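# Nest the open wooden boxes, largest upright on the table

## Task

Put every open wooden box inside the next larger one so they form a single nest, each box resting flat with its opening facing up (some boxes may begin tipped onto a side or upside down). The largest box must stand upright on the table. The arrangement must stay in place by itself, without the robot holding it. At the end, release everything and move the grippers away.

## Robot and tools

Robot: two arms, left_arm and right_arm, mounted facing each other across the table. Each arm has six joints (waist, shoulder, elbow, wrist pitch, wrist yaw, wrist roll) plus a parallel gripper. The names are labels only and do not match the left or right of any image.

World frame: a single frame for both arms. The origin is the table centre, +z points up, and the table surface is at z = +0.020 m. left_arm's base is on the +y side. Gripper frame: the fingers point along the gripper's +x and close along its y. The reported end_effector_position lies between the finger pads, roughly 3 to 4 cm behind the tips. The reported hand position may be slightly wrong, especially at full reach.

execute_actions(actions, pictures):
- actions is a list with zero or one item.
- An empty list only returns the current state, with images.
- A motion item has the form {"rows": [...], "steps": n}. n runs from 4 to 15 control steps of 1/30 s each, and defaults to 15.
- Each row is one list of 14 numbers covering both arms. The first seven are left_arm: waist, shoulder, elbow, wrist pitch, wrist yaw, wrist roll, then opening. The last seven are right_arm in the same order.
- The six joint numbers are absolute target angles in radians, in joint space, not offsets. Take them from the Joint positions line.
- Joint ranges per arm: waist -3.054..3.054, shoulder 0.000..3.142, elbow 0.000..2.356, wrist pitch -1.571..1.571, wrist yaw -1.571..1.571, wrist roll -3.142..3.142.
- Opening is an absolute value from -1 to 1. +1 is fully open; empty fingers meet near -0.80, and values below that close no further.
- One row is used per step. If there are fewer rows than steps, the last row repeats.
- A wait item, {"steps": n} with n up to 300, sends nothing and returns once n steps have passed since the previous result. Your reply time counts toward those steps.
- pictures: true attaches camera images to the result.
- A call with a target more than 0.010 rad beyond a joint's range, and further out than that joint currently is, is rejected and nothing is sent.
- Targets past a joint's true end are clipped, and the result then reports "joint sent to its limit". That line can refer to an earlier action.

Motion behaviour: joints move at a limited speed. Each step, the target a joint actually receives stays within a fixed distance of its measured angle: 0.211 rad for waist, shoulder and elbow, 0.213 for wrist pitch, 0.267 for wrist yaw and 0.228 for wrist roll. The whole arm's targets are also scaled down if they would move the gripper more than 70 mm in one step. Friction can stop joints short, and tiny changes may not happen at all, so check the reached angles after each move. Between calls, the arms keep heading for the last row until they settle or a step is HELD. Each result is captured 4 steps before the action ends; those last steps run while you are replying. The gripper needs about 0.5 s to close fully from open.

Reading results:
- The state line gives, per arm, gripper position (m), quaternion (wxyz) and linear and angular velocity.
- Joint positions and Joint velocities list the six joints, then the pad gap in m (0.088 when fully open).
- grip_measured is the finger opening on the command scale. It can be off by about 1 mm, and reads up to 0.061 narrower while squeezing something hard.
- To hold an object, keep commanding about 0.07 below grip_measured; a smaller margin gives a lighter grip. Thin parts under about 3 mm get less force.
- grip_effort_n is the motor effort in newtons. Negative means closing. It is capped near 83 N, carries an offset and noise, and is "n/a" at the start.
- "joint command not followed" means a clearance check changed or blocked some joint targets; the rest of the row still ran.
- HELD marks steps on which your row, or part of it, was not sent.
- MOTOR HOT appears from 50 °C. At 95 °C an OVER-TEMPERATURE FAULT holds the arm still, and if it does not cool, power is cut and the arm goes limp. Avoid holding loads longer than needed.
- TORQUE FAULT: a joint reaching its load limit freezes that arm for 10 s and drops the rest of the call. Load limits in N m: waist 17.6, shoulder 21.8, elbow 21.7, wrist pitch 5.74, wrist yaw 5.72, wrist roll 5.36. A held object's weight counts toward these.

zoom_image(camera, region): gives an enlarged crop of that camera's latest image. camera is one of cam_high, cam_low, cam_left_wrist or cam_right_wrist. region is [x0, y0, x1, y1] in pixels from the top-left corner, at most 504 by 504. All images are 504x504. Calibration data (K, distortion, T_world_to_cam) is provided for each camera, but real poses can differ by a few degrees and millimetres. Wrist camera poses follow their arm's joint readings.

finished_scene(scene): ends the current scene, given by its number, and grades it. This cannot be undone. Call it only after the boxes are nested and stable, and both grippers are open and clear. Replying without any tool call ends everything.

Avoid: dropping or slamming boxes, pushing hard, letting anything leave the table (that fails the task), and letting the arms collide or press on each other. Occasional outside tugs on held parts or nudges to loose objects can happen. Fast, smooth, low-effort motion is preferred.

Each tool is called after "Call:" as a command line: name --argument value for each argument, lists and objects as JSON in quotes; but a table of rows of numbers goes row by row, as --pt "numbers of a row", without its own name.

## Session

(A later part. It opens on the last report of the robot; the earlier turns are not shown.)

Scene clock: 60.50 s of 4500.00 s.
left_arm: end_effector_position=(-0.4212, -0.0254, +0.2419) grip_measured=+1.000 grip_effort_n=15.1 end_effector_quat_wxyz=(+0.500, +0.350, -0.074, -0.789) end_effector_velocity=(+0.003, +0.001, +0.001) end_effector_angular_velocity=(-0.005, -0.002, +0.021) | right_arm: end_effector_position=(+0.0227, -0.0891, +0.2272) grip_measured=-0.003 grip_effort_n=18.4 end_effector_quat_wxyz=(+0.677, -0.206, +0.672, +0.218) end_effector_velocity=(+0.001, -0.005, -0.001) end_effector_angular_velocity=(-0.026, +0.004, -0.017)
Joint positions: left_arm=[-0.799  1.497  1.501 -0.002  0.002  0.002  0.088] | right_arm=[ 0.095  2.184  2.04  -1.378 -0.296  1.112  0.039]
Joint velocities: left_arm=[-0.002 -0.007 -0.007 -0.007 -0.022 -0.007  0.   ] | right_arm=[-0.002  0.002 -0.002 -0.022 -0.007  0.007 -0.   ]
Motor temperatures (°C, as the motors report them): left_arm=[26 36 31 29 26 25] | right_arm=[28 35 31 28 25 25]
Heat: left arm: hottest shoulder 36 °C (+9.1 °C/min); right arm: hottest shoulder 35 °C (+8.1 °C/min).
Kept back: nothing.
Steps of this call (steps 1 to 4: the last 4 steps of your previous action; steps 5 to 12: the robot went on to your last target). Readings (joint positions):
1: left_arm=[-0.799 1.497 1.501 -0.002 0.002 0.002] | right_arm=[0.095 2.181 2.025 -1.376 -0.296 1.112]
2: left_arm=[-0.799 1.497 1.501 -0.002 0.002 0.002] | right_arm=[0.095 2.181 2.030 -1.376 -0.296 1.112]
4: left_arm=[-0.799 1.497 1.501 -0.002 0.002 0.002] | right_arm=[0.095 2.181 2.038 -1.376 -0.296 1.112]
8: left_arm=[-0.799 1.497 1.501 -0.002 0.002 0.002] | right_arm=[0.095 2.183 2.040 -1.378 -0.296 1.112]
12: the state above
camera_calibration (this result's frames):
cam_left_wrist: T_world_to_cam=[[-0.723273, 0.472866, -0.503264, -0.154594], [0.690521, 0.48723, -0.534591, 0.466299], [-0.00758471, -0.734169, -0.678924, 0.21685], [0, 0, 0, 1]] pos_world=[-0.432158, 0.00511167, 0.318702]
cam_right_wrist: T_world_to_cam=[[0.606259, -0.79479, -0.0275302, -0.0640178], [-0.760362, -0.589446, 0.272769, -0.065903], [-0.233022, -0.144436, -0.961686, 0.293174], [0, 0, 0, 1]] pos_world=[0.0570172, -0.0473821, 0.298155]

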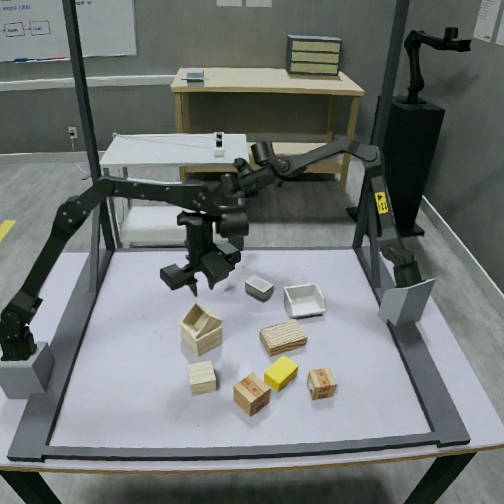

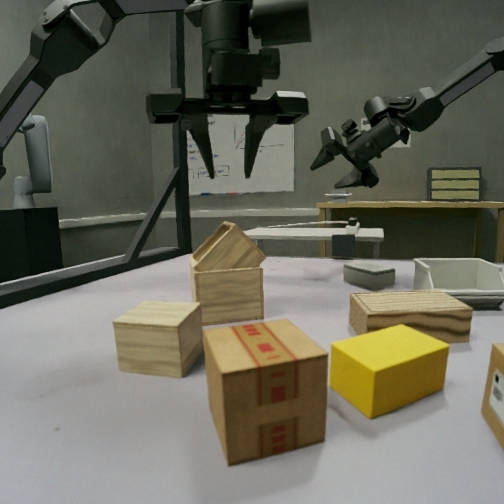

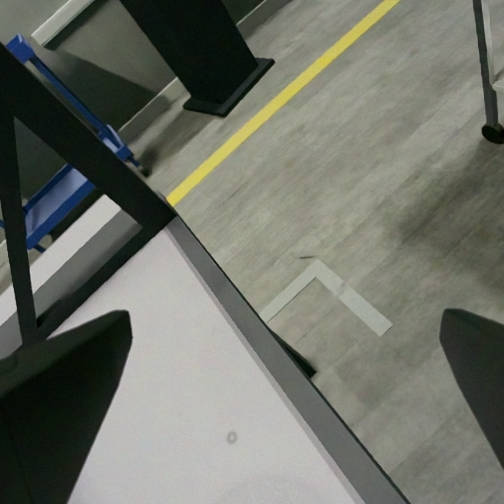

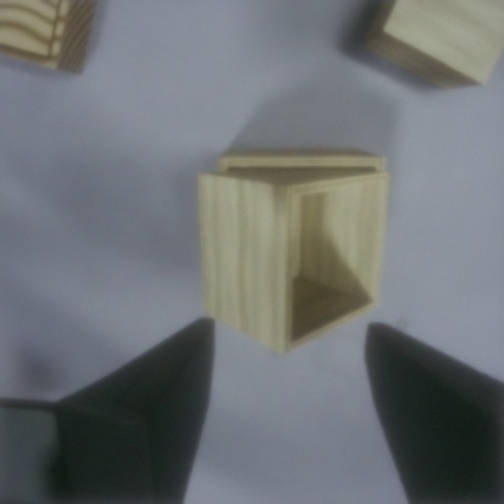

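Call:
execute_actions --actions '[{"rows":[[-0.8,1.5,1.5,0,0,0,1,0.128,2.21,1.865,-1.2,-0.293,1.14,0]]}]'

Call:
execute_actions --actions '[{"steps":10}]' --pictures true

Call:
zoom_image --camera "cam_low" --region '[150,170,320,330]'

Scene clock: 60.97 s of 4500.00 s.
left_arm: end_effector_position=(-0.4212, -0.0254, +0.2419) grip_measured=+1.000 grip_effort_n=15.1 end_effector_quat_wxyz=(+0.500, +0.350, -0.074, -0.789) end_effector_velocity=(+0.004, +0.001, -0.006) end_effector_angular_velocity=(+0.022, +0.004, +0.027) | right_arm: end_effector_position=(+0.0243, -0.0898, +0.1764) grip_measured=-0.003 grip_effort_n=18.8 end_effector_quat_wxyz=(+0.675, -0.214, +0.673, +0.211) end_effector_velocity=(-0.008, +0.019, +0.002) end_effector_angular_velocity=(+0.090, +0.039, +0.024)
Joint positions: left_arm=[-0.799  1.497  1.501 -0.002  0.002  0.002  0.088] | right_arm=[ 0.126  2.206  1.881 -1.211 -0.296  1.136  0.039]
Joint velocities: left_arm=[-0.002  0.002 -0.002 -0.022 -0.007 -0.022  0.   ] | right_arm=[ 0.002 -0.007 -0.002  0.095 -0.022  0.007 -0.   ]
Motor temperatures (°C, as the motors report them): left_arm=[26 36 31 29 26 25] | right_arm=[28 35 31 28 25 25]
Heat: left arm: hottest shoulder 36 °C (+9.0 °C/min); right arm: hottest shoulder 35 °C (+8.0 °C/min).
Steps of this call (steps 1 to 3: the robot went on to your last target; steps 4 to 14: the first 11 steps of this action). Readings (joint positions):
4: left_arm=[-0.799 1.497 1.501 -0.002 0.002 0.002] | right_arm=[0.096 2.184 2.025 -1.357 -0.296 1.115]
5: left_arm=[-0.799 1.497 1.501 -0.002 0.002 0.002] | right_arm=[0.098 2.181 1.995 -1.310 -0.296 1.119]
7: left_arm=[-0.799 1.497 1.501 -0.002 0.002 0.002] | right_arm=[0.108 2.184 1.948 -1.260 -0.296 1.127]
11: left_arm=[-0.799 1.497 1.501 -0.002 0.002 0.002] | right_arm=[0.124 2.205 1.888 -1.223 -0.296 1.134]
14: the state above

Scene clock: 61.30 s of 4500.00 s.
left_arm: end_effector_position=(-0.4212, -0.0254, +0.2419) grip_measured=+1.000 grip_effort_n=15.1 end_effector_quat_wxyz=(+0.500, +0.350, -0.074, -0.789) end_effector_velocity=(-0.003, +0.003, +0.002) end_effector_angular_velocity=(+0.006, +0.010, -0.005) | right_arm: end_effector_position=(+0.0243, -0.0887, +0.1758) grip_measured=-0.003 grip_effort_n=18.4 end_effector_quat_wxyz=(+0.675, -0.213, +0.673, +0.213) end_effector_velocity=(-0.003, +0.001, +0.002) end_effector_angular_velocity=(+0.009, +0.009, +0.013)
Joint positions: left_arm=[-0.799  1.497  1.501 -0.002  0.002  0.002  0.088] | right_arm=[ 0.126  2.206  1.878 -1.203 -0.296  1.138  0.039]
Joint velocities: left_arm=[-0.002 -0.007  0.002 -0.007  0.007 -0.007  0.   ] | right_arm=[ 0.002 -0.007 -0.002  0.007 -0.007 -0.007 -0.   ]
Motor temperatures (°C, as the motors report them): left_arm=[26 36 31 29 26 25] | right_arm=[28 35 31 28 25 25]
Heat: left arm: hottest shoulder 36 °C (+9.1 °C/min); right arm: hottest shoulder 35 °C (+7.1 °C/min).
Kept back: nothing.
Steps of this call (steps 1 to 4: the last 4 steps of your previous action; steps 5 to 10: the robot went on to your last target). Readings (joint positions):
1: left_arm=[-0.799 1.497 1.501 -0.002 0.002 0.002] | right_arm=[0.126 2.206 1.881 -1.207 -0.296 1.137]
2: left_arm=[-0.799 1.497 1.501 -0.002 0.002 0.002] | right_arm=[0.126 2.206 1.881 -1.205 -0.296 1.137]
4: left_arm=[-0.799 1.497 1.501 -0.002 0.002 0.002] | right_arm=[0.126 2.206 1.880 -1.205 -0.296 1.137]
8: left_arm=[-0.799 1.497 1.501 -0.002 0.002 0.002] | right_arm=[0.126 2.206 1.878 -1.203 -0.296 1.138]
10: the state above
camera_calibration (this result's frames):
cam_left_wrist: T_world_to_cam=[[-0.723273, 0.472866, -0.503264, -0.154594], [0.690521, 0.48723, -0.534591, 0.466299], [-0.00758471, -0.734169, -0.678924, 0.21685], [0, 0, 0, 1]] pos_world=[-0.432158, 0.00511167, 0.318702]
cam_right_wrist: T_world_to_cam=[[0.60754, -0.794177, -0.0133574, -0.0686005], [-0.759824, -0.585995, 0.281561, -0.0517475], [-0.231437, -0.16091, -0.95945, 0.242272], [0, 0, 0, 1]] pos_world=[0.0584291, -0.0458208, 0.246101]

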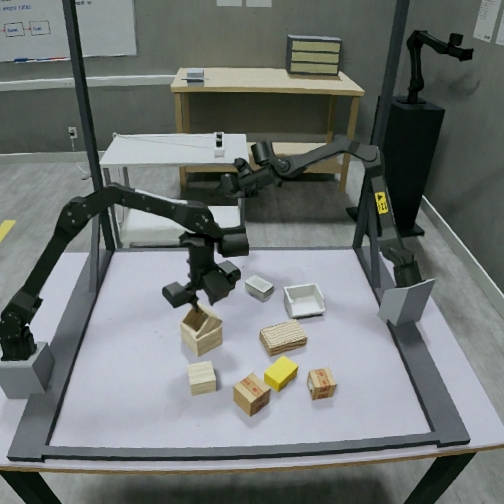

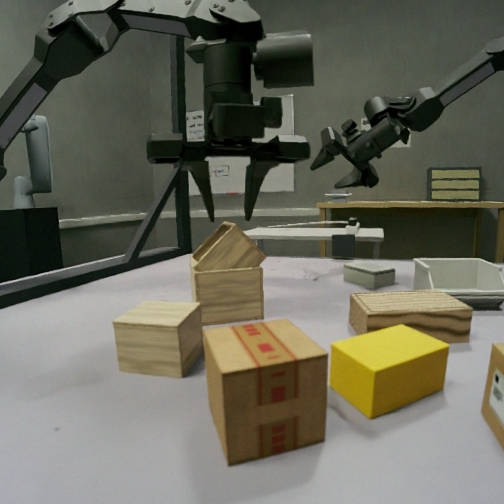

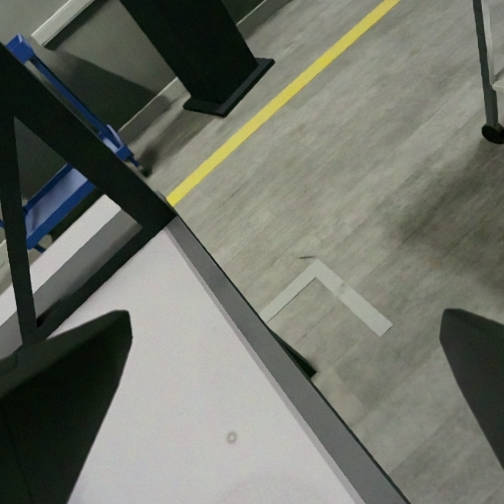

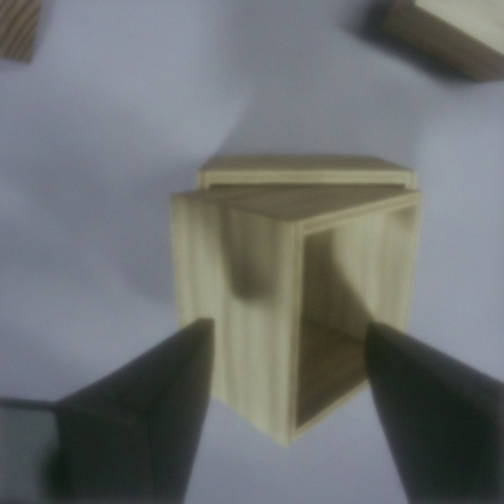

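Region (150, 170, 320, 330) of cam_low's 504x504 image, scaled by 2.965, with more detail than that image has; it fills the top 474 rows of this view, and the rest is white.

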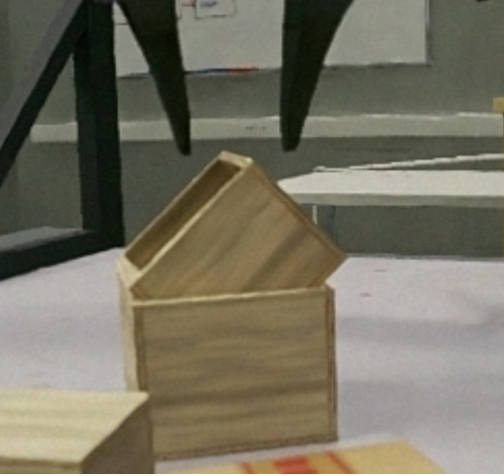

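Call:
execute_actions --actions '[{"rows":[[-0.8,1.5,1.5,0,0,0,1,0.143,2.215,1.80,-1.125,-0.293,1.155,0]]}]'

Call:
execute_actions --actions '[{"rows":[[-0.8,1.5,1.5,0,0,0,1,0.143,2.215,1.80,-1.125,-0.293,1.155,-0.9]]}]' --pictures true

Call:
zoom_image --camera "cam_low" --region '[150,170,320,330]'

Scene clock: 61.97 s of 4500.00 s.
left_arm: end_effector_position=(-0.4212, -0.0254, +0.2419) grip_measured=+1.000 grip_effort_n=14.7 end_effector_quat_wxyz=(+0.500, +0.350, -0.074, -0.789) end_effector_velocity=(-0.002, +0.001, +0.000) end_effector_angular_velocity=(-0.001, -0.000, -0.014) | right_arm: end_effector_position=(+0.0234, -0.0900, +0.1590) grip_measured=-0.003 grip_effort_n=18.4 end_effector_quat_wxyz=(+0.675, -0.211, +0.673, +0.216) end_effector_velocity=(+0.002, +0.002, +0.001) end_effector_angular_velocity=(+0.008, +0.009, -0.012)
Joint positions: left_arm=[-0.799  1.497  1.501 -0.002  0.002  0.002  0.088] | right_arm=[ 0.14   2.207  1.816 -1.13  -0.296  1.152  0.039]
Joint velocities: left_arm=[-0.002 -0.002 -0.002  0.007  0.007  0.007  0.   ] | right_arm=[-0.007 -0.002 -0.002  0.007 -0.007  0.007 -0.   ]
Motor temperatures (°C, as the motors report them): left_arm=[26 36 31 29 26 25] | right_arm=[28 35 31 28 25 25]
Heat: left arm: hottest shoulder 36 °C (+9.0 °C/min); right arm: hottest shoulder 35 °C (+7.0 °C/min).
Steps of this call (steps 1 to 9: the robot went on to your last target; steps 10 to 20: the first 11 steps of this action). Readings (joint positions):
10: left_arm=[-0.799 1.497 1.501 -0.002 0.002 0.002] | right_arm=[0.127 2.206 1.871 -1.192 -0.296 1.140]
11: left_arm=[-0.799 1.497 1.501 -0.002 0.002 0.002] | right_arm=[0.128 2.205 1.859 -1.172 -0.296 1.143]
13: left_arm=[-0.799 1.497 1.501 -0.002 0.002 0.002] | right_arm=[0.132 2.205 1.839 -1.151 -0.296 1.147]
17: left_arm=[-0.799 1.497 1.501 -0.002 0.002 0.002] | right_arm=[0.139 2.207 1.816 -1.136 -0.296 1.151]
20: the state above

Scene clock: 62.47 s of 4500.00 s.
left_arm: end_effector_position=(-0.4212, -0.0254, +0.2419) grip_measured=+1.000 grip_effort_n=15.1 end_effector_quat_wxyz=(+0.500, +0.350, -0.074, -0.789) end_effector_velocity=(+0.003, +0.001, -0.003) end_effector_angular_velocity=(+0.008, -0.001, +0.013) | right_arm: end_effector_position=(+0.0240, -0.0899, +0.1587) grip_measured=-0.761 grip_effort_n=-83.5 end_effector_quat_wxyz=(+0.676, -0.210, +0.672, +0.215) end_effector_velocity=(+0.016, -0.021, -0.039) end_effector_angular_velocity=(-0.125, -0.032, -0.030)
Joint positions: left_arm=[-0.799  1.497  1.501 -0.002  0.002  0.002  0.088] | right_arm=[ 0.14   2.205  1.811 -1.125 -0.293  1.154  0.002]
Joint velocities: left_arm=[-0.002 -0.002 -0.007 -0.007 -0.007 -0.007  0.   ] | right_arm=[ 0.002  0.056 -0.071 -0.007  0.007 -0.007 -0.   ]
Motor temperatures (°C, as the motors report them): left_arm=[26 36 31 29 26 25] | right_arm=[28 35 31 28 25 25]
Heat: left arm: hottest shoulder 36 °C (+9.1 °C/min); right arm: hottest shoulder 35 °C (+7.1 °C/min).
Steps of this call (steps 1 to 4: the last 4 steps of your previous action; steps 5 to 15: the first 11 steps of this action). Readings (joint positions):
5: left_arm=[-0.799 1.497 1.501 -0.002 0.002 0.002] | right_arm=[0.140 2.207 1.813 -1.128 -0.296 1.153]
6: left_arm=[-0.799 1.497 1.501 -0.002 0.002 0.002] | right_arm=[0.140 2.207 1.813 -1.128 -0.296 1.153]
8: left_arm=[-0.799 1.497 1.501 -0.002 0.002 0.002] | right_arm=[0.140 2.207 1.813 -1.125 -0.296 1.153]
12: left_arm=[-0.799 1.497 1.501 -0.002 0.002 0.002] | right_arm=[0.139 2.203 1.814 -1.119 -0.293 1.154]
15: the state above
camera_calibration (this result's frames):
cam_left_wrist: T_world_to_cam=[[-0.723273, 0.472866, -0.503264, -0.154594], [0.690521, 0.48723, -0.534591, 0.466299], [-0.00758471, -0.734169, -0.678924, 0.21685], [0, 0, 0, 1]] pos_world=[-0.432158, 0.00511167, 0.318702]
cam_right_wrist: T_world_to_cam=[[0.607004, -0.794474, -0.0189327, -0.0686811], [-0.760316, -0.587508, 0.277046, -0.0472238], [-0.231229, -0.153773, -0.96067, 0.226439], [0, 0, 0, 1]] pos_world=[0.0581437, -0.0474895, 0.229316]

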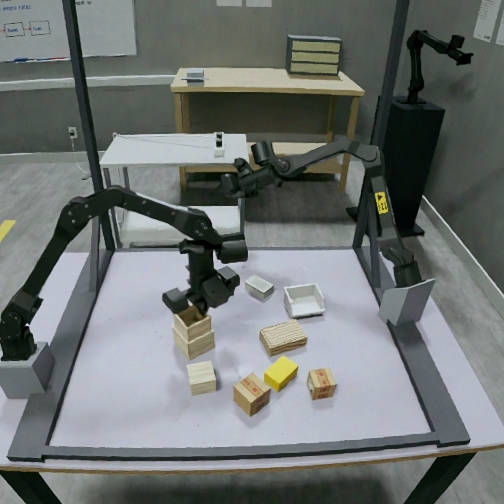

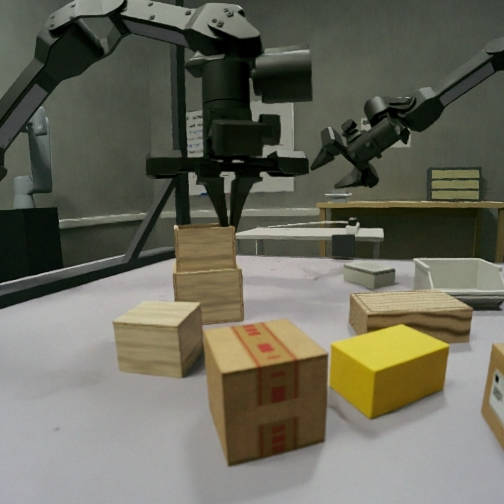

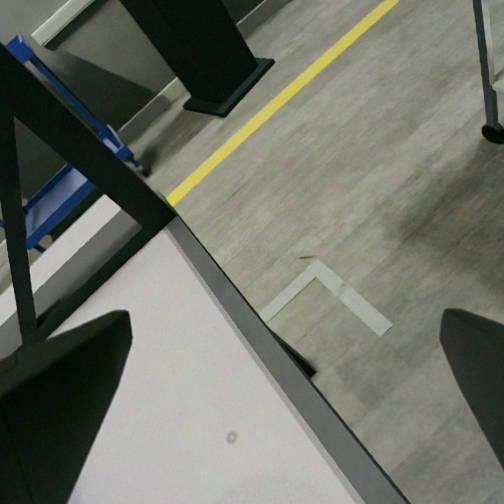

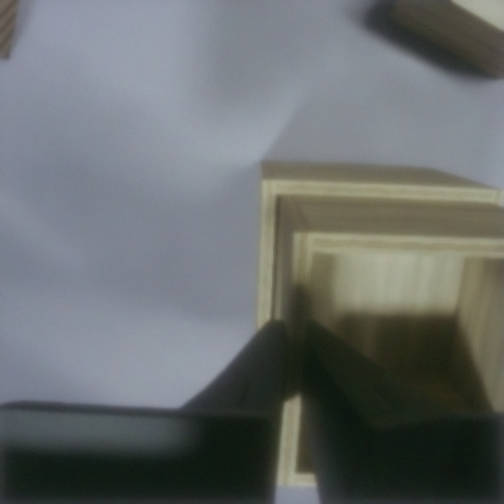

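Region (150, 170, 320, 330) of cam_low's 504x504 image, scaled by 2.965, with more detail than that image has; it fills the top 474 rows of this view, and the rest is white.

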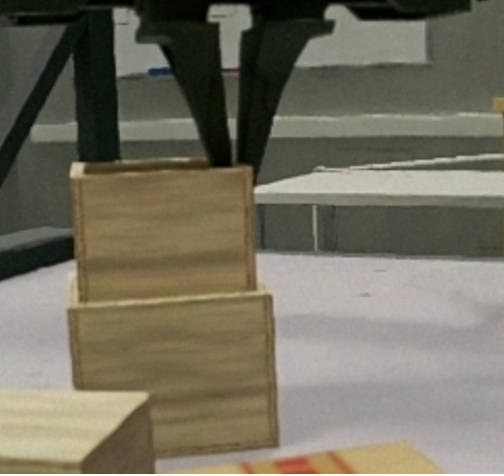

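Call:
execute_actions --actions '[{"rows":[[-0.8,1.5,1.5,0,0,0,1,0.155,2.215,1.735,-1.05,-0.293,1.165,-0.9]]}]' --pictures true

Call:
zoom_image --camera "cam_low" --region '[150,170,320,330]'

Scene clock: 63.00 s of 4500.00 s.
left_arm: end_effector_position=(-0.4212, -0.0254, +0.2419) grip_measured=+1.000 grip_effort_n=14.7 end_effector_quat_wxyz=(+0.500, +0.350, -0.074, -0.789) end_effector_velocity=(-0.000, +0.002, -0.002) end_effector_angular_velocity=(+0.013, +0.005, -0.000) | right_arm: end_effector_position=(+0.0240, -0.0923, +0.1416) grip_measured=-0.761 grip_effort_n=-83.5 end_effector_quat_wxyz=(+0.676, -0.211, +0.672, +0.218) end_effector_velocity=(+0.002, +0.002, +0.000) end_effector_angular_velocity=(+0.018, -0.004, +0.010)
Joint positions: left_arm=[-0.799  1.497  1.501 -0.002  0.002  0.002  0.088] | right_arm=[ 0.152  2.208  1.75  -1.055 -0.293  1.162  0.002]
Joint velocities: left_arm=[-0.002 -0.002 -0.002 -0.007  0.007 -0.007  0.   ] | right_arm=[-0.002 -0.007 -0.012  0.022  0.007 -0.007 -0.   ]
Motor temperatures (°C, as the motors report them): left_arm=[26 36 31 29 26 25] | right_arm=[28 35 31 28 25 25]
Heat: left arm: hottest shoulder 36 °C (+9.0 °C/min); right arm: hottest shoulder 35 °C (+7.0 °C/min).
Steps of this call (steps 1 to 4: the last 4 steps of your previous action; step 5: the robot went on to your last target; steps 6 to 16: the first 11 steps of this action). Readings (joint positions):
6: left_arm=[-0.799 1.497 1.501 -0.002 0.002 0.002] | right_arm=[0.140 2.207 1.803 -1.117 -0.293 1.155]
7: left_arm=[-0.799 1.497 1.501 -0.002 0.002 0.002] | right_arm=[0.141 2.207 1.791 -1.097 -0.293 1.157]
9: left_arm=[-0.799 1.497 1.501 -0.002 0.002 0.002] | right_arm=[0.145 2.207 1.772 -1.076 -0.293 1.159]
13: left_arm=[-0.799 1.497 1.501 -0.002 0.002 0.002] | right_arm=[0.152 2.208 1.750 -1.061 -0.293 1.162]
16: the state above
camera_calibration (this result's frames):
cam_left_wrist: T_world_to_cam=[[-0.723273, 0.472866, -0.503264, -0.154594], [0.690521, 0.48723, -0.534591, 0.466299], [-0.00758471, -0.734169, -0.678924, 0.21685], [0, 0, 0, 1]] pos_world=[-0.432158, 0.00511167, 0.318702]
cam_right_wrist: T_world_to_cam=[[0.611582, -0.790898, -0.0211732, -0.0703981], [-0.756599, -0.592466, 0.276662, -0.0444608], [-0.231356, -0.153182, -0.960734, 0.209749], [0, 0, 0, 1]] pos_world=[0.057942, -0.0498894, 0.212323]

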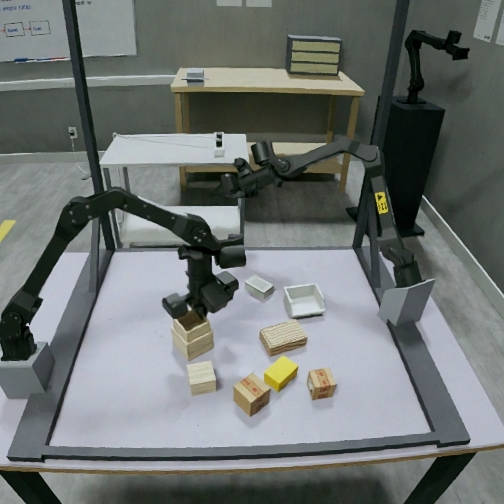

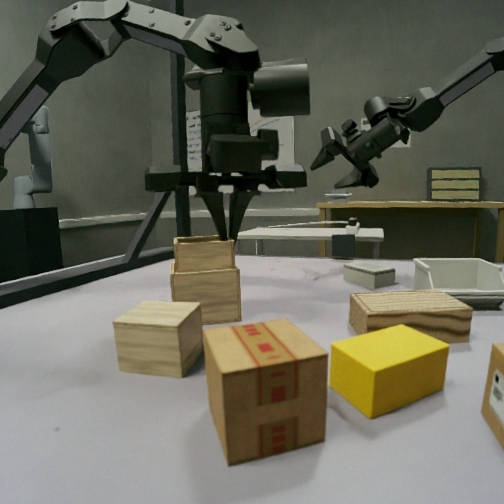

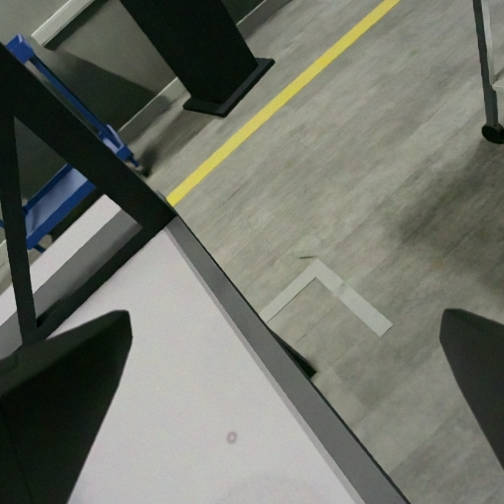

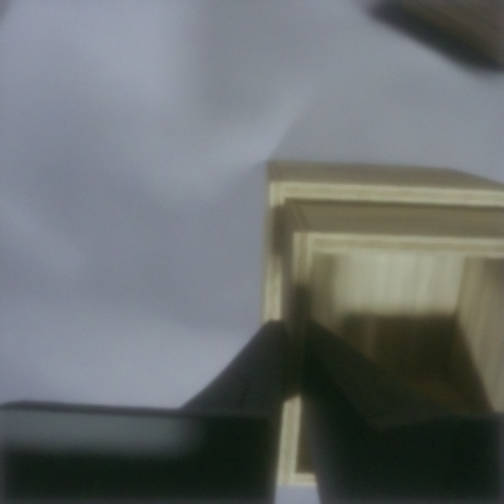

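Region (150, 170, 320, 330) of cam_low's 504x504 image, scaled by 2.965, with more detail than that image has; it fills the top 474 rows of this view, and the rest is white.

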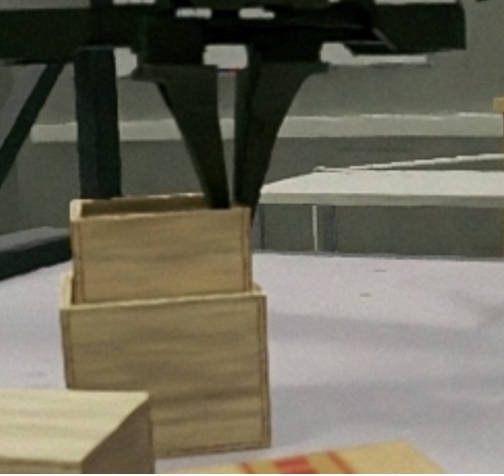

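Going in. Release.

Call:
execute_actions --actions '[{"rows":[[-0.8,1.5,1.5,0,0,0,1,0.152,2.208,1.75,-1.055,-0.293,1.162,-0.4]]}]'

Call:
execute_actions --actions '[{"rows":[[-0.8,1.5,1.5,0,0,0,1,0.1,2.15,2.0,-1.38,-0.293,1.1,-0.4]]}]'

Call:
execute_actions --actions '[{"rows":[[-0.8,1.5,1.5,0,0,0,1,-0.15,1.9,1.7,-1.4,-0.3,0,1]]}]'

Call:
execute_actions --actions '[{"steps":20}]' --pictures true

Scene clock: 63.50 s of 4500.00 s.
left_arm: end_effector_position=(-0.4212, -0.0254, +0.2419) grip_measured=+1.000 grip_effort_n=14.7 end_effector_quat_wxyz=(+0.500, +0.350, -0.074, -0.789) end_effector_velocity=(+0.000, -0.001, -0.001) end_effector_angular_velocity=(-0.003, +0.006, +0.006) | right_arm: end_effector_position=(+0.0242, -0.0925, +0.1411) grip_measured=-0.425 grip_effort_n=18.4 end_effector_quat_wxyz=(+0.676, -0.211, +0.672, +0.218) end_effector_velocity=(+0.001, -0.002, -0.001) end_effector_angular_velocity=(-0.012, +0.005, +0.001)
Joint positions: left_arm=[-0.799  1.497  1.501 -0.002  0.002  0.002  0.088] | right_arm=[ 0.152  2.208  1.748 -1.053 -0.293  1.163  0.018]
Joint velocities: left_arm=[-0.002  0.002 -0.002  0.007 -0.007 -0.007  0.   ] | right_arm=[-0.002  0.002 -0.002 -0.007 -0.007 -0.007  0.009]
Motor temperatures (°C, as the motors report them): left_arm=[26 36 31 29 26 25] | right_arm=[28 35 31 28 25 25]
Heat: left arm: hottest shoulder 36 °C (+9.1 °C/min); right arm: hottest shoulder 35 °C (+7.1 °C/min).
Steps of this call (steps 1 to 4: the last 4 steps of your previous action; steps 5 to 15: the first 11 steps of this action). Readings (joint positions):
5: left_arm=[-0.799 1.497 1.501 -0.002 0.002 0.002] | right_arm=[0.152 2.208 1.748 -1.053 -0.293 1.163]
6: left_arm=[-0.799 1.497 1.501 -0.002 0.002 0.002] | right_arm=[0.152 2.208 1.748 -1.053 -0.293 1.163]
8: left_arm=[-0.799 1.497 1.501 -0.002 0.002 0.002] | right_arm=[0.152 2.208 1.748 -1.053 -0.293 1.163]
12: left_arm=[-0.799 1.497 1.501 -0.002 0.002 0.002] | right_arm=[0.152 2.208 1.748 -1.053 -0.293 1.163]
15: the state above

Scene clock: 64.00 s of 4500.00 s.
left_arm: end_effector_position=(-0.4212, -0.0254, +0.2419) grip_measured=+1.000 grip_effort_n=15.1 end_effector_quat_wxyz=(+0.500, +0.350, -0.074, -0.789) end_effector_velocity=(+0.001, +0.000, -0.000) end_effector_angular_velocity=(-0.003, +0.006, +0.006) | right_arm: end_effector_position=(+0.0210, -0.0952, +0.2328) grip_measured=-0.403 grip_effort_n=18.8 end_effector_quat_wxyz=(+0.677, -0.205, +0.669, +0.229) end_effector_velocity=(-0.004, -0.027, +0.019) end_effector_angular_velocity=(-0.101, -0.009, +0.008)
Joint positions: left_arm=[-0.799  1.497  1.501 -0.002  0.002  0.002  0.088] | right_arm=[ 0.098  2.14   1.992 -1.357 -0.293  1.105  0.019]
Joint velocities: left_arm=[-0.002 -0.002 -0.007  0.007 -0.007 -0.007  0.   ] | right_arm=[ 0.002 -0.012  0.066 -0.183 -0.007 -0.037 -0.   ]
Motor temperatures (°C, as the motors report them): left_arm=[26 36 31 29 26 25] | right_arm=[28 35 31 28 25 25]
Heat: left arm: hottest shoulder 36 °C (+9.0 °C/min); right arm: hottest shoulder 35 °C (+7.0 °C/min).
Steps of this call (steps 1 to 4: the last 4 steps of your previous action; steps 5 to 15: the first 11 steps of this action). Readings (joint positions):
5: left_arm=[-0.799 1.497 1.501 -0.002 0.002 0.002] | right_arm=[0.151 2.207 1.764 -1.078 -0.293 1.155]
6: left_arm=[-0.799 1.497 1.501 -0.002 0.002 0.002] | right_arm=[0.147 2.207 1.796 -1.131 -0.293 1.144]
8: left_arm=[-0.799 1.497 1.501 -0.002 0.002 0.002] | right_arm=[0.130 2.201 1.866 -1.217 -0.293 1.126]
12: left_arm=[-0.799 1.497 1.501 -0.002 0.002 0.002] | right_arm=[0.101 2.153 1.969 -1.327 -0.293 1.110]
15: the state above

Scene clock: 64.50 s of 4500.00 s.
left_arm: end_effector_position=(-0.4212, -0.0254, +0.2419) grip_measured=+1.000 grip_effort_n=15.1 end_effector_quat_wxyz=(+0.500, +0.350, -0.074, -0.789) end_effector_velocity=(-0.001, +0.001, +0.003) end_effector_angular_velocity=(-0.007, -0.006, -0.001) | right_arm: end_effector_position=(+0.1105, -0.1497, +0.2785) grip_measured=+0.809 grip_effort_n=-10.5 end_effector_quat_wxyz=(+0.649, -0.284, +0.635, +0.309) end_effector_velocity=(+0.004, -0.048, -0.012) end_effector_angular_velocity=(-0.096, -0.074, +1.523)
Joint positions: left_arm=[-0.799  1.497  1.501 -0.002  0.002  0.002  0.088] | right_arm=[-0.154  1.917  1.738 -1.397 -0.298  0.603  0.079]
Joint velocities: left_arm=[-0.002 -0.007  0.002 -0.007 -0.007  0.007  0.   ] | right_arm=[-0.007 -0.12  -0.208 -0.007  0.022 -1.56   0.156]
Motor temperatures (°C, as the motors report them): left_arm=[26 36 31 29 26 25] | right_arm=[28 35 31 28 25 25]
Heat: left arm: hottest shoulder 36 °C (+9.1 °C/min); right arm: hottest shoulder 35 °C (+7.1 °C/min).
Steps of this call (steps 1 to 4: the last 4 steps of your previous action; steps 5 to 15: the first 11 steps of this action). Readings (joint positions):
5: left_arm=[-0.799 1.497 1.501 -0.002 0.002 0.002] | right_arm=[0.094 2.131 1.982 -1.367 -0.296 1.080]
6: left_arm=[-0.799 1.497 1.501 -0.002 0.002 0.002] | right_arm=[0.078 2.108 1.950 -1.370 -0.299 1.040]
8: left_arm=[-0.799 1.497 1.501 -0.002 0.002 0.002] | right_arm=[0.018 2.051 1.881 -1.386 -0.299 0.965]
12: left_arm=[-0.799 1.497 1.501 -0.002 0.002 0.002] | right_arm=[-0.124 1.944 1.768 -1.397 -0.298 0.761]
15: the state above

Scene clock: 65.17 s of 4500.00 s.
left_arm: end_effector_position=(-0.4212, -0.0254, +0.2419) grip_measured=+1.000 grip_effort_n=15.1 end_effector_quat_wxyz=(+0.500, +0.350, -0.074, -0.789) end_effector_velocity=(-0.001, +0.000, +0.001) end_effector_angular_velocity=(-0.013, +0.006, +0.011) | right_arm: end_effector_position=(+0.1092, -0.1550, +0.2745) grip_measured=+0.998 grip_effort_n=18.8 end_effector_quat_wxyz=(+0.533, -0.466, +0.521, +0.477) end_effector_velocity=(-0.002, -0.002, -0.001) end_effector_angular_velocity=(-0.009, +0.022, +0.046)
Joint positions: left_arm=[-0.799  1.497  1.501 -0.002  0.002  0.002  0.088] | right_arm=[-0.149  1.909  1.713 -1.398 -0.298  0.008  0.088]
Joint velocities: left_arm=[-0.007 -0.002 -0.002  0.007 -0.022 -0.007  0.   ] | right_arm=[-0.002  0.002 -0.002 -0.007 -0.022 -0.051  0.   ]
Motor temperatures (°C, as the motors report them): left_arm=[26 36 31 29 26 25] | right_arm=[28 35 31 28 25 25]
Heat: left arm: hottest shoulder 36 °C (+9.1 °C/min); right arm: hottest shoulder 35 °C (+6.1 °C/min).
Kept back: nothing.
Steps of this call (steps 1 to 4: the last 4 steps of your previous action; steps 5 to 20: the robot went on to your last target). Readings (joint positions):
1: left_arm=[-0.799 1.497 1.501 -0.002 0.002 0.002] | right_arm=[-0.153 1.914 1.732 -1.397 -0.298 0.550]
2: left_arm=[-0.799 1.497 1.501 -0.002 0.002 0.002] | right_arm=[-0.151 1.913 1.727 -1.397 -0.298 0.498]
4: left_arm=[-0.799 1.497 1.501 -0.002 0.002 0.002] | right_arm=[-0.149 1.913 1.719 -1.397 -0.298 0.393]
8: left_arm=[-0.799 1.497 1.501 -0.002 0.002 0.002] | right_arm=[-0.149 1.912 1.715 -1.398 -0.298 0.182]
20: the state above
camera_calibration (this result's frames):
cam_left_wrist: T_world_to_cam=[[-0.723273, 0.472866, -0.503264, -0.154594], [0.690521, 0.48723, -0.534591, 0.466299], [-0.00758471, -0.734169, -0.678924, 0.21685], [0, 0, 0, 1]] pos_world=[-0.432158, 0.00511167, 0.318702]
cam_right_wrist: T_world_to_cam=[[0.997548, -0.068731, -0.0131696, -0.10169], [-0.0628693, -0.962816, 0.26274, -0.183198], [-0.0307383, -0.261268, -0.964777, 0.309963], [0, 0, 0, 1]] pos_world=[0.0994509, -0.102392, 0.345839]

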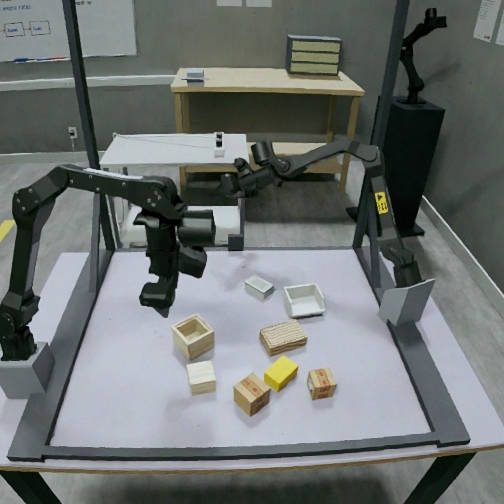

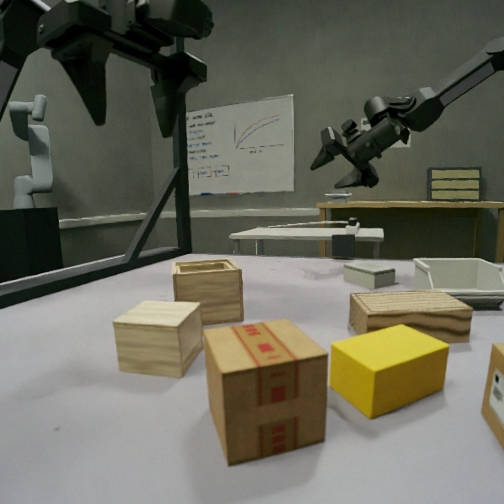

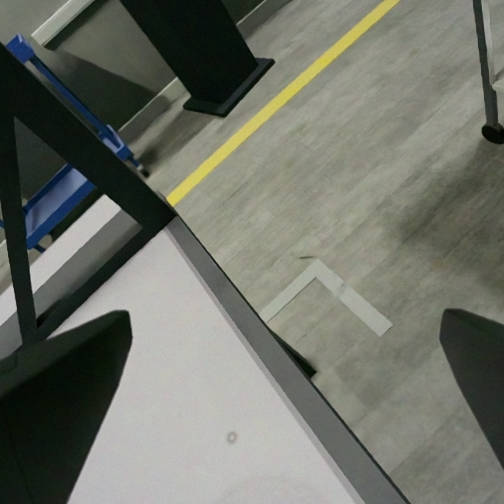

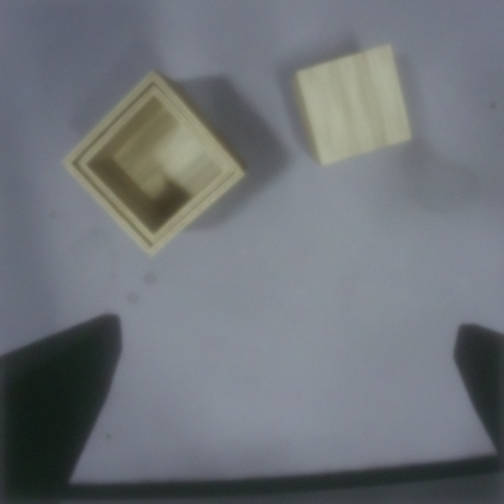

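Call:
execute_actions --actions '[]'

Scene clock: 65.77 s of 4500.00 s.
left_arm: end_effector_position=(-0.4212, -0.0254, +0.2419) grip_measured=+1.000 grip_effort_n=15.1 end_effector_quat_wxyz=(+0.500, +0.350, -0.074, -0.789) end_effector_velocity=(-0.000, +0.001, +0.002) end_effector_angular_velocity=(-0.003, +0.021, +0.011) | right_arm: end_effector_position=(+0.1092, -0.1550, +0.2745) grip_measured=+0.998 grip_effort_n=18.4 end_effector_quat_wxyz=(+0.531, -0.468, +0.520, +0.478) end_effector_velocity=(+0.004, +0.001, +0.001) end_effector_angular_velocity=(+0.008, -0.008, -0.012)
Joint positions: left_arm=[-0.799  1.497  1.501 -0.002  0.002  0.002  0.088] | right_arm=[-0.149  1.909  1.713 -1.398 -0.298  0.002  0.088]
Joint velocities: left_arm=[-0.002 -0.007 -0.007  0.007 -0.007 -0.022  0.   ] | right_arm=[-0.007 -0.002 -0.002  0.007  0.007  0.007 -0.   ]
Motor temperatures (°C, as the motors report them): left_arm=[26 36 31 29 26 25] | right_arm=[28 35 31 28 25 25]
Heat: left arm: hottest shoulder 36 °C (+9.0 °C/min); right arm: hottest shoulder 35 °C (+6.0 °C/min).
Kept back: nothing.
Steps of this call (steps 1 to 18: the robot went on to your last target). Readings (joint positions):
1: left_arm=[-0.799 1.497 1.501 -0.002 0.002 0.002] | right_arm=[-0.149 1.909 1.713 -1.398 -0.298 0.006]
2: left_arm=[-0.799 1.497 1.501 -0.002 0.002 0.002] | right_arm=[-0.149 1.909 1.713 -1.398 -0.298 0.005]
4: left_arm=[-0.799 1.497 1.501 -0.002 0.002 0.002] | right_arm=[-0.149 1.909 1.713 -1.398 -0.298 0.004]
8: left_arm=[-0.799 1.497 1.501 -0.002 0.002 0.002] | right_arm=[-0.149 1.909 1.713 -1.398 -0.298 0.003]
18: the state above
camera_calibration (this result's frames):
cam_left_wrist: T_world_to_cam=[[-0.723273, 0.472866, -0.503264, -0.154594], [0.690521, 0.48723, -0.534591, 0.466299], [-0.00758471, -0.734169, -0.678924, 0.21685], [0, 0, 0, 1]] pos_world=[-0.432158, 0.00511167, 0.318702]
cam_right_wrist: T_world_to_cam=[[0.997903, -0.063404, -0.0130487, -0.100936], [-0.0577593, -0.963135, 0.262744, -0.183806], [-0.0292267, -0.261439, -0.964777, 0.309771], [0, 0, 0, 1]] pos_world=[0.0991616, -0.102444, 0.345837]

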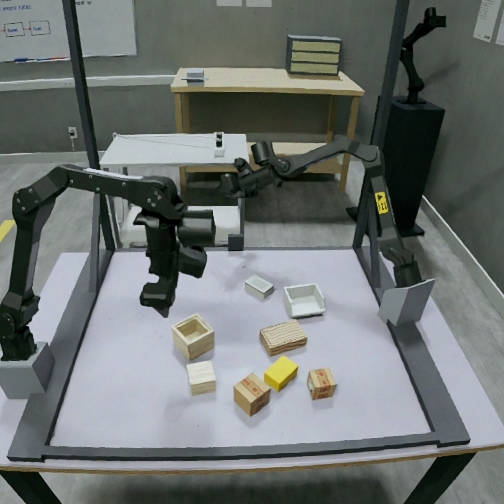

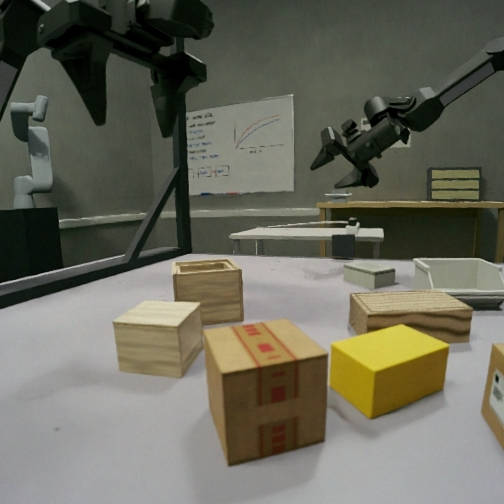

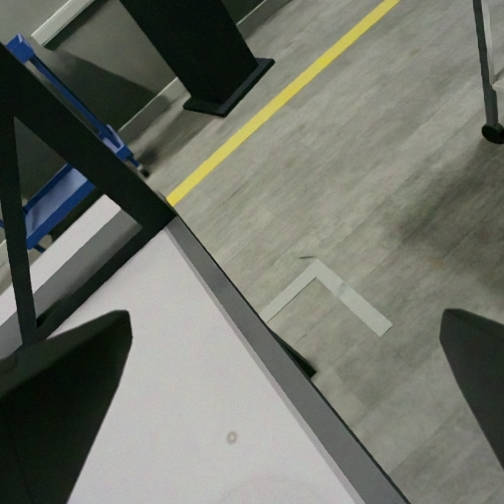

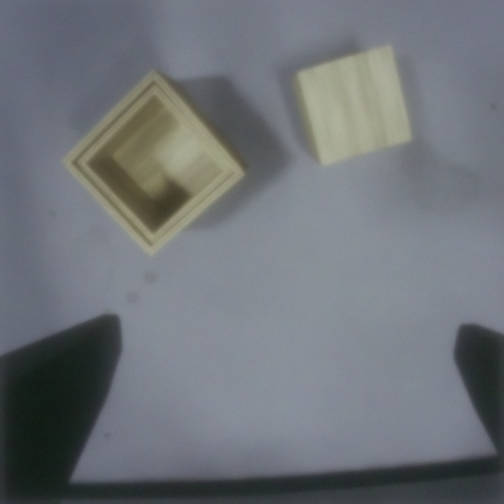

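Call:
execute_actions --actions '[{"rows":[[-0.8,1.5,1.5,0,0,0,1,-0.17,2.15,1.62,-1.07,-0.29,-0.42,1]],"steps":15}]'

Call:
execute_actions --actions '[{"steps":20}]' --pictures true

Scene clock: 66.53 s of 4500.00 s.
left_arm: end_effector_position=(-0.4212, -0.0254, +0.2419) grip_measured=+1.000 grip_effort_n=15.1 end_effector_quat_wxyz=(+0.500, +0.350, -0.074, -0.789) end_effector_velocity=(-0.000, +0.001, +0.001) end_effector_angular_velocity=(+0.001, +0.004, +0.008) | right_arm: end_effector_position=(+0.1520, -0.1126, +0.1794) grip_measured=+0.998 grip_effort_n=17.9 end_effector_quat_wxyz=(+0.439, -0.556, +0.431, +0.559) end_effector_velocity=(+0.025, +0.025, -0.063) end_effector_angular_velocity=(+0.039, +0.013, +0.402)
Joint positions: left_arm=[-0.799  1.497  1.501 -0.002  0.002  0.002  0.088] | right_arm=[-0.168  2.136  1.628 -1.104 -0.294 -0.373  0.088]
Joint velocities: left_arm=[-0.002 -0.002  0.002 -0.007 -0.007 -0.007  0.   ] | right_arm=[-0.012  0.134 -0.071  0.242 -0.022 -0.403 -0.   ]
Motor temperatures (°C, as the motors report them): left_arm=[26 36 31 29 26 25] | right_arm=[28 35 31 28 25 25]
Heat: left arm: hottest shoulder 36 °C (+9.1 °C/min); right arm: hottest shoulder 35 °C (+6.0 °C/min).
Steps of this call (steps 1 to 12: the robot went on to your last target; steps 13 to 23: the first 11 steps of this action). Readings (joint positions):
13: left_arm=[-0.799 1.497 1.501 -0.002 0.002 0.002] | right_arm=[-0.150 1.918 1.709 -1.389 -0.298 -0.019]
14: left_arm=[-0.799 1.497 1.501 -0.002 0.002 0.002] | right_arm=[-0.151 1.931 1.703 -1.352 -0.298 -0.058]
16: left_arm=[-0.799 1.497 1.501 -0.002 0.002 0.002] | right_arm=[-0.156 1.980 1.692 -1.275 -0.298 -0.132]
20: left_arm=[-0.799 1.497 1.501 -0.002 0.002 0.002] | right_arm=[-0.165 2.097 1.648 -1.139 -0.295 -0.309]
23: the state above

Scene clock: 67.20 s of 4500.00 s.
left_arm: end_effector_position=(-0.4212, -0.0254, +0.2419) grip_measured=+1.000 grip_effort_n=15.1 end_effector_quat_wxyz=(+0.500, +0.350, -0.074, -0.789) end_effector_velocity=(+0.000, +0.002, +0.001) end_effector_angular_velocity=(+0.001, +0.004, +0.008) | right_arm: end_effector_position=(+0.1534, -0.1063, +0.1781) grip_measured=+0.998 grip_effort_n=18.8 end_effector_quat_wxyz=(+0.432, -0.563, +0.408, +0.574) end_effector_velocity=(+0.001, -0.006, +0.001) end_effector_angular_velocity=(-0.021, -0.005, -0.002)
Joint positions: left_arm=[-0.799  1.497  1.501 -0.002  0.002  0.002  0.088] | right_arm=[-0.169  2.139  1.627 -1.072 -0.294 -0.418  0.088]
Joint velocities: left_arm=[-0.002 -0.007 -0.002 -0.007 -0.007 -0.007  0.   ] | right_arm=[-0.002 -0.007 -0.007 -0.022  0.007 -0.007 -0.   ]
Motor temperatures (°C, as the motors report them): left_arm=[26 36 31 29 26 25] | right_arm=[28 35 31 28 25 25]
Heat: left arm: hottest shoulder 36 °C (+9.1 °C/min); right arm: hottest shoulder 35 °C (+6.1 °C/min).
Kept back: nothing.
Steps of this call (steps 1 to 4: the last 4 steps of your previous action; steps 5 to 20: the robot went on to your last target). Readings (joint positions):
1: left_arm=[-0.799 1.497 1.501 -0.002 0.002 0.002] | right_arm=[-0.169 2.138 1.627 -1.095 -0.294 -0.384]
2: left_arm=[-0.799 1.497 1.501 -0.002 0.002 0.002] | right_arm=[-0.169 2.139 1.627 -1.088 -0.294 -0.393]
4: left_arm=[-0.799 1.497 1.501 -0.002 0.002 0.002] | right_arm=[-0.169 2.139 1.627 -1.080 -0.294 -0.404]
8: left_arm=[-0.799 1.497 1.501 -0.002 0.002 0.002] | right_arm=[-0.169 2.139 1.627 -1.075 -0.294 -0.414]
20: the state above
camera_calibration (this result's frames):
cam_left_wrist: T_world_to_cam=[[-0.723273, 0.472866, -0.503264, -0.154594], [0.690521, 0.48723, -0.534591, 0.466299], [-0.00758471, -0.734169, -0.678924, 0.21685], [0, 0, 0, 1]] pos_world=[-0.432158, 0.00511167, 0.318702]
cam_right_wrist: T_world_to_cam=[[0.942693, 0.333612, 0.00575758, -0.0958167], [0.321352, -0.912424, 0.253409, -0.160161], [0.0897934, -0.237036, -0.967342, 0.215566], [0, 0, 0, 1]] pos_world=[0.122437, -0.0630719, 0.249664]

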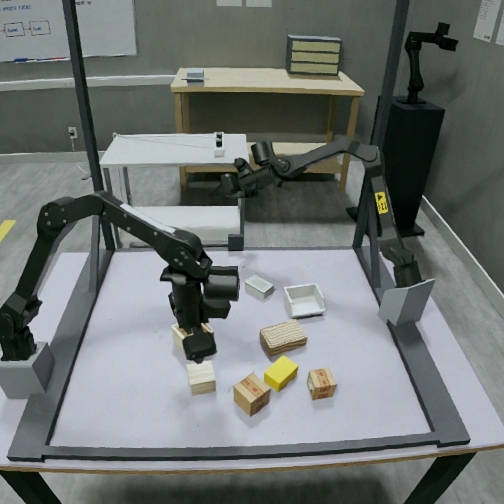

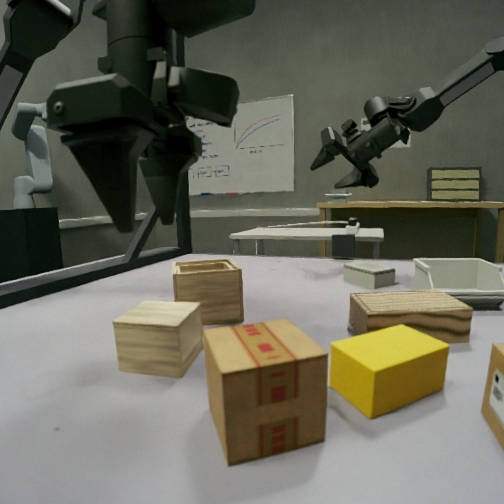

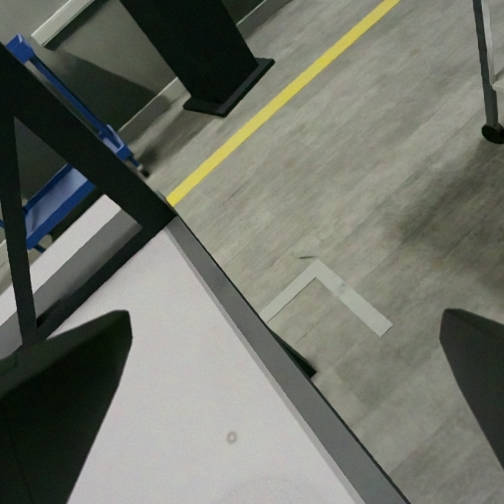

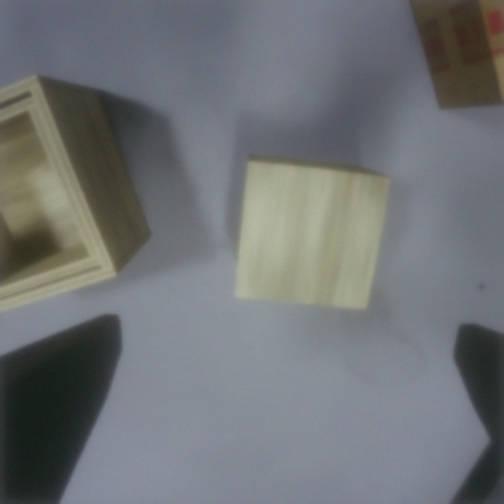

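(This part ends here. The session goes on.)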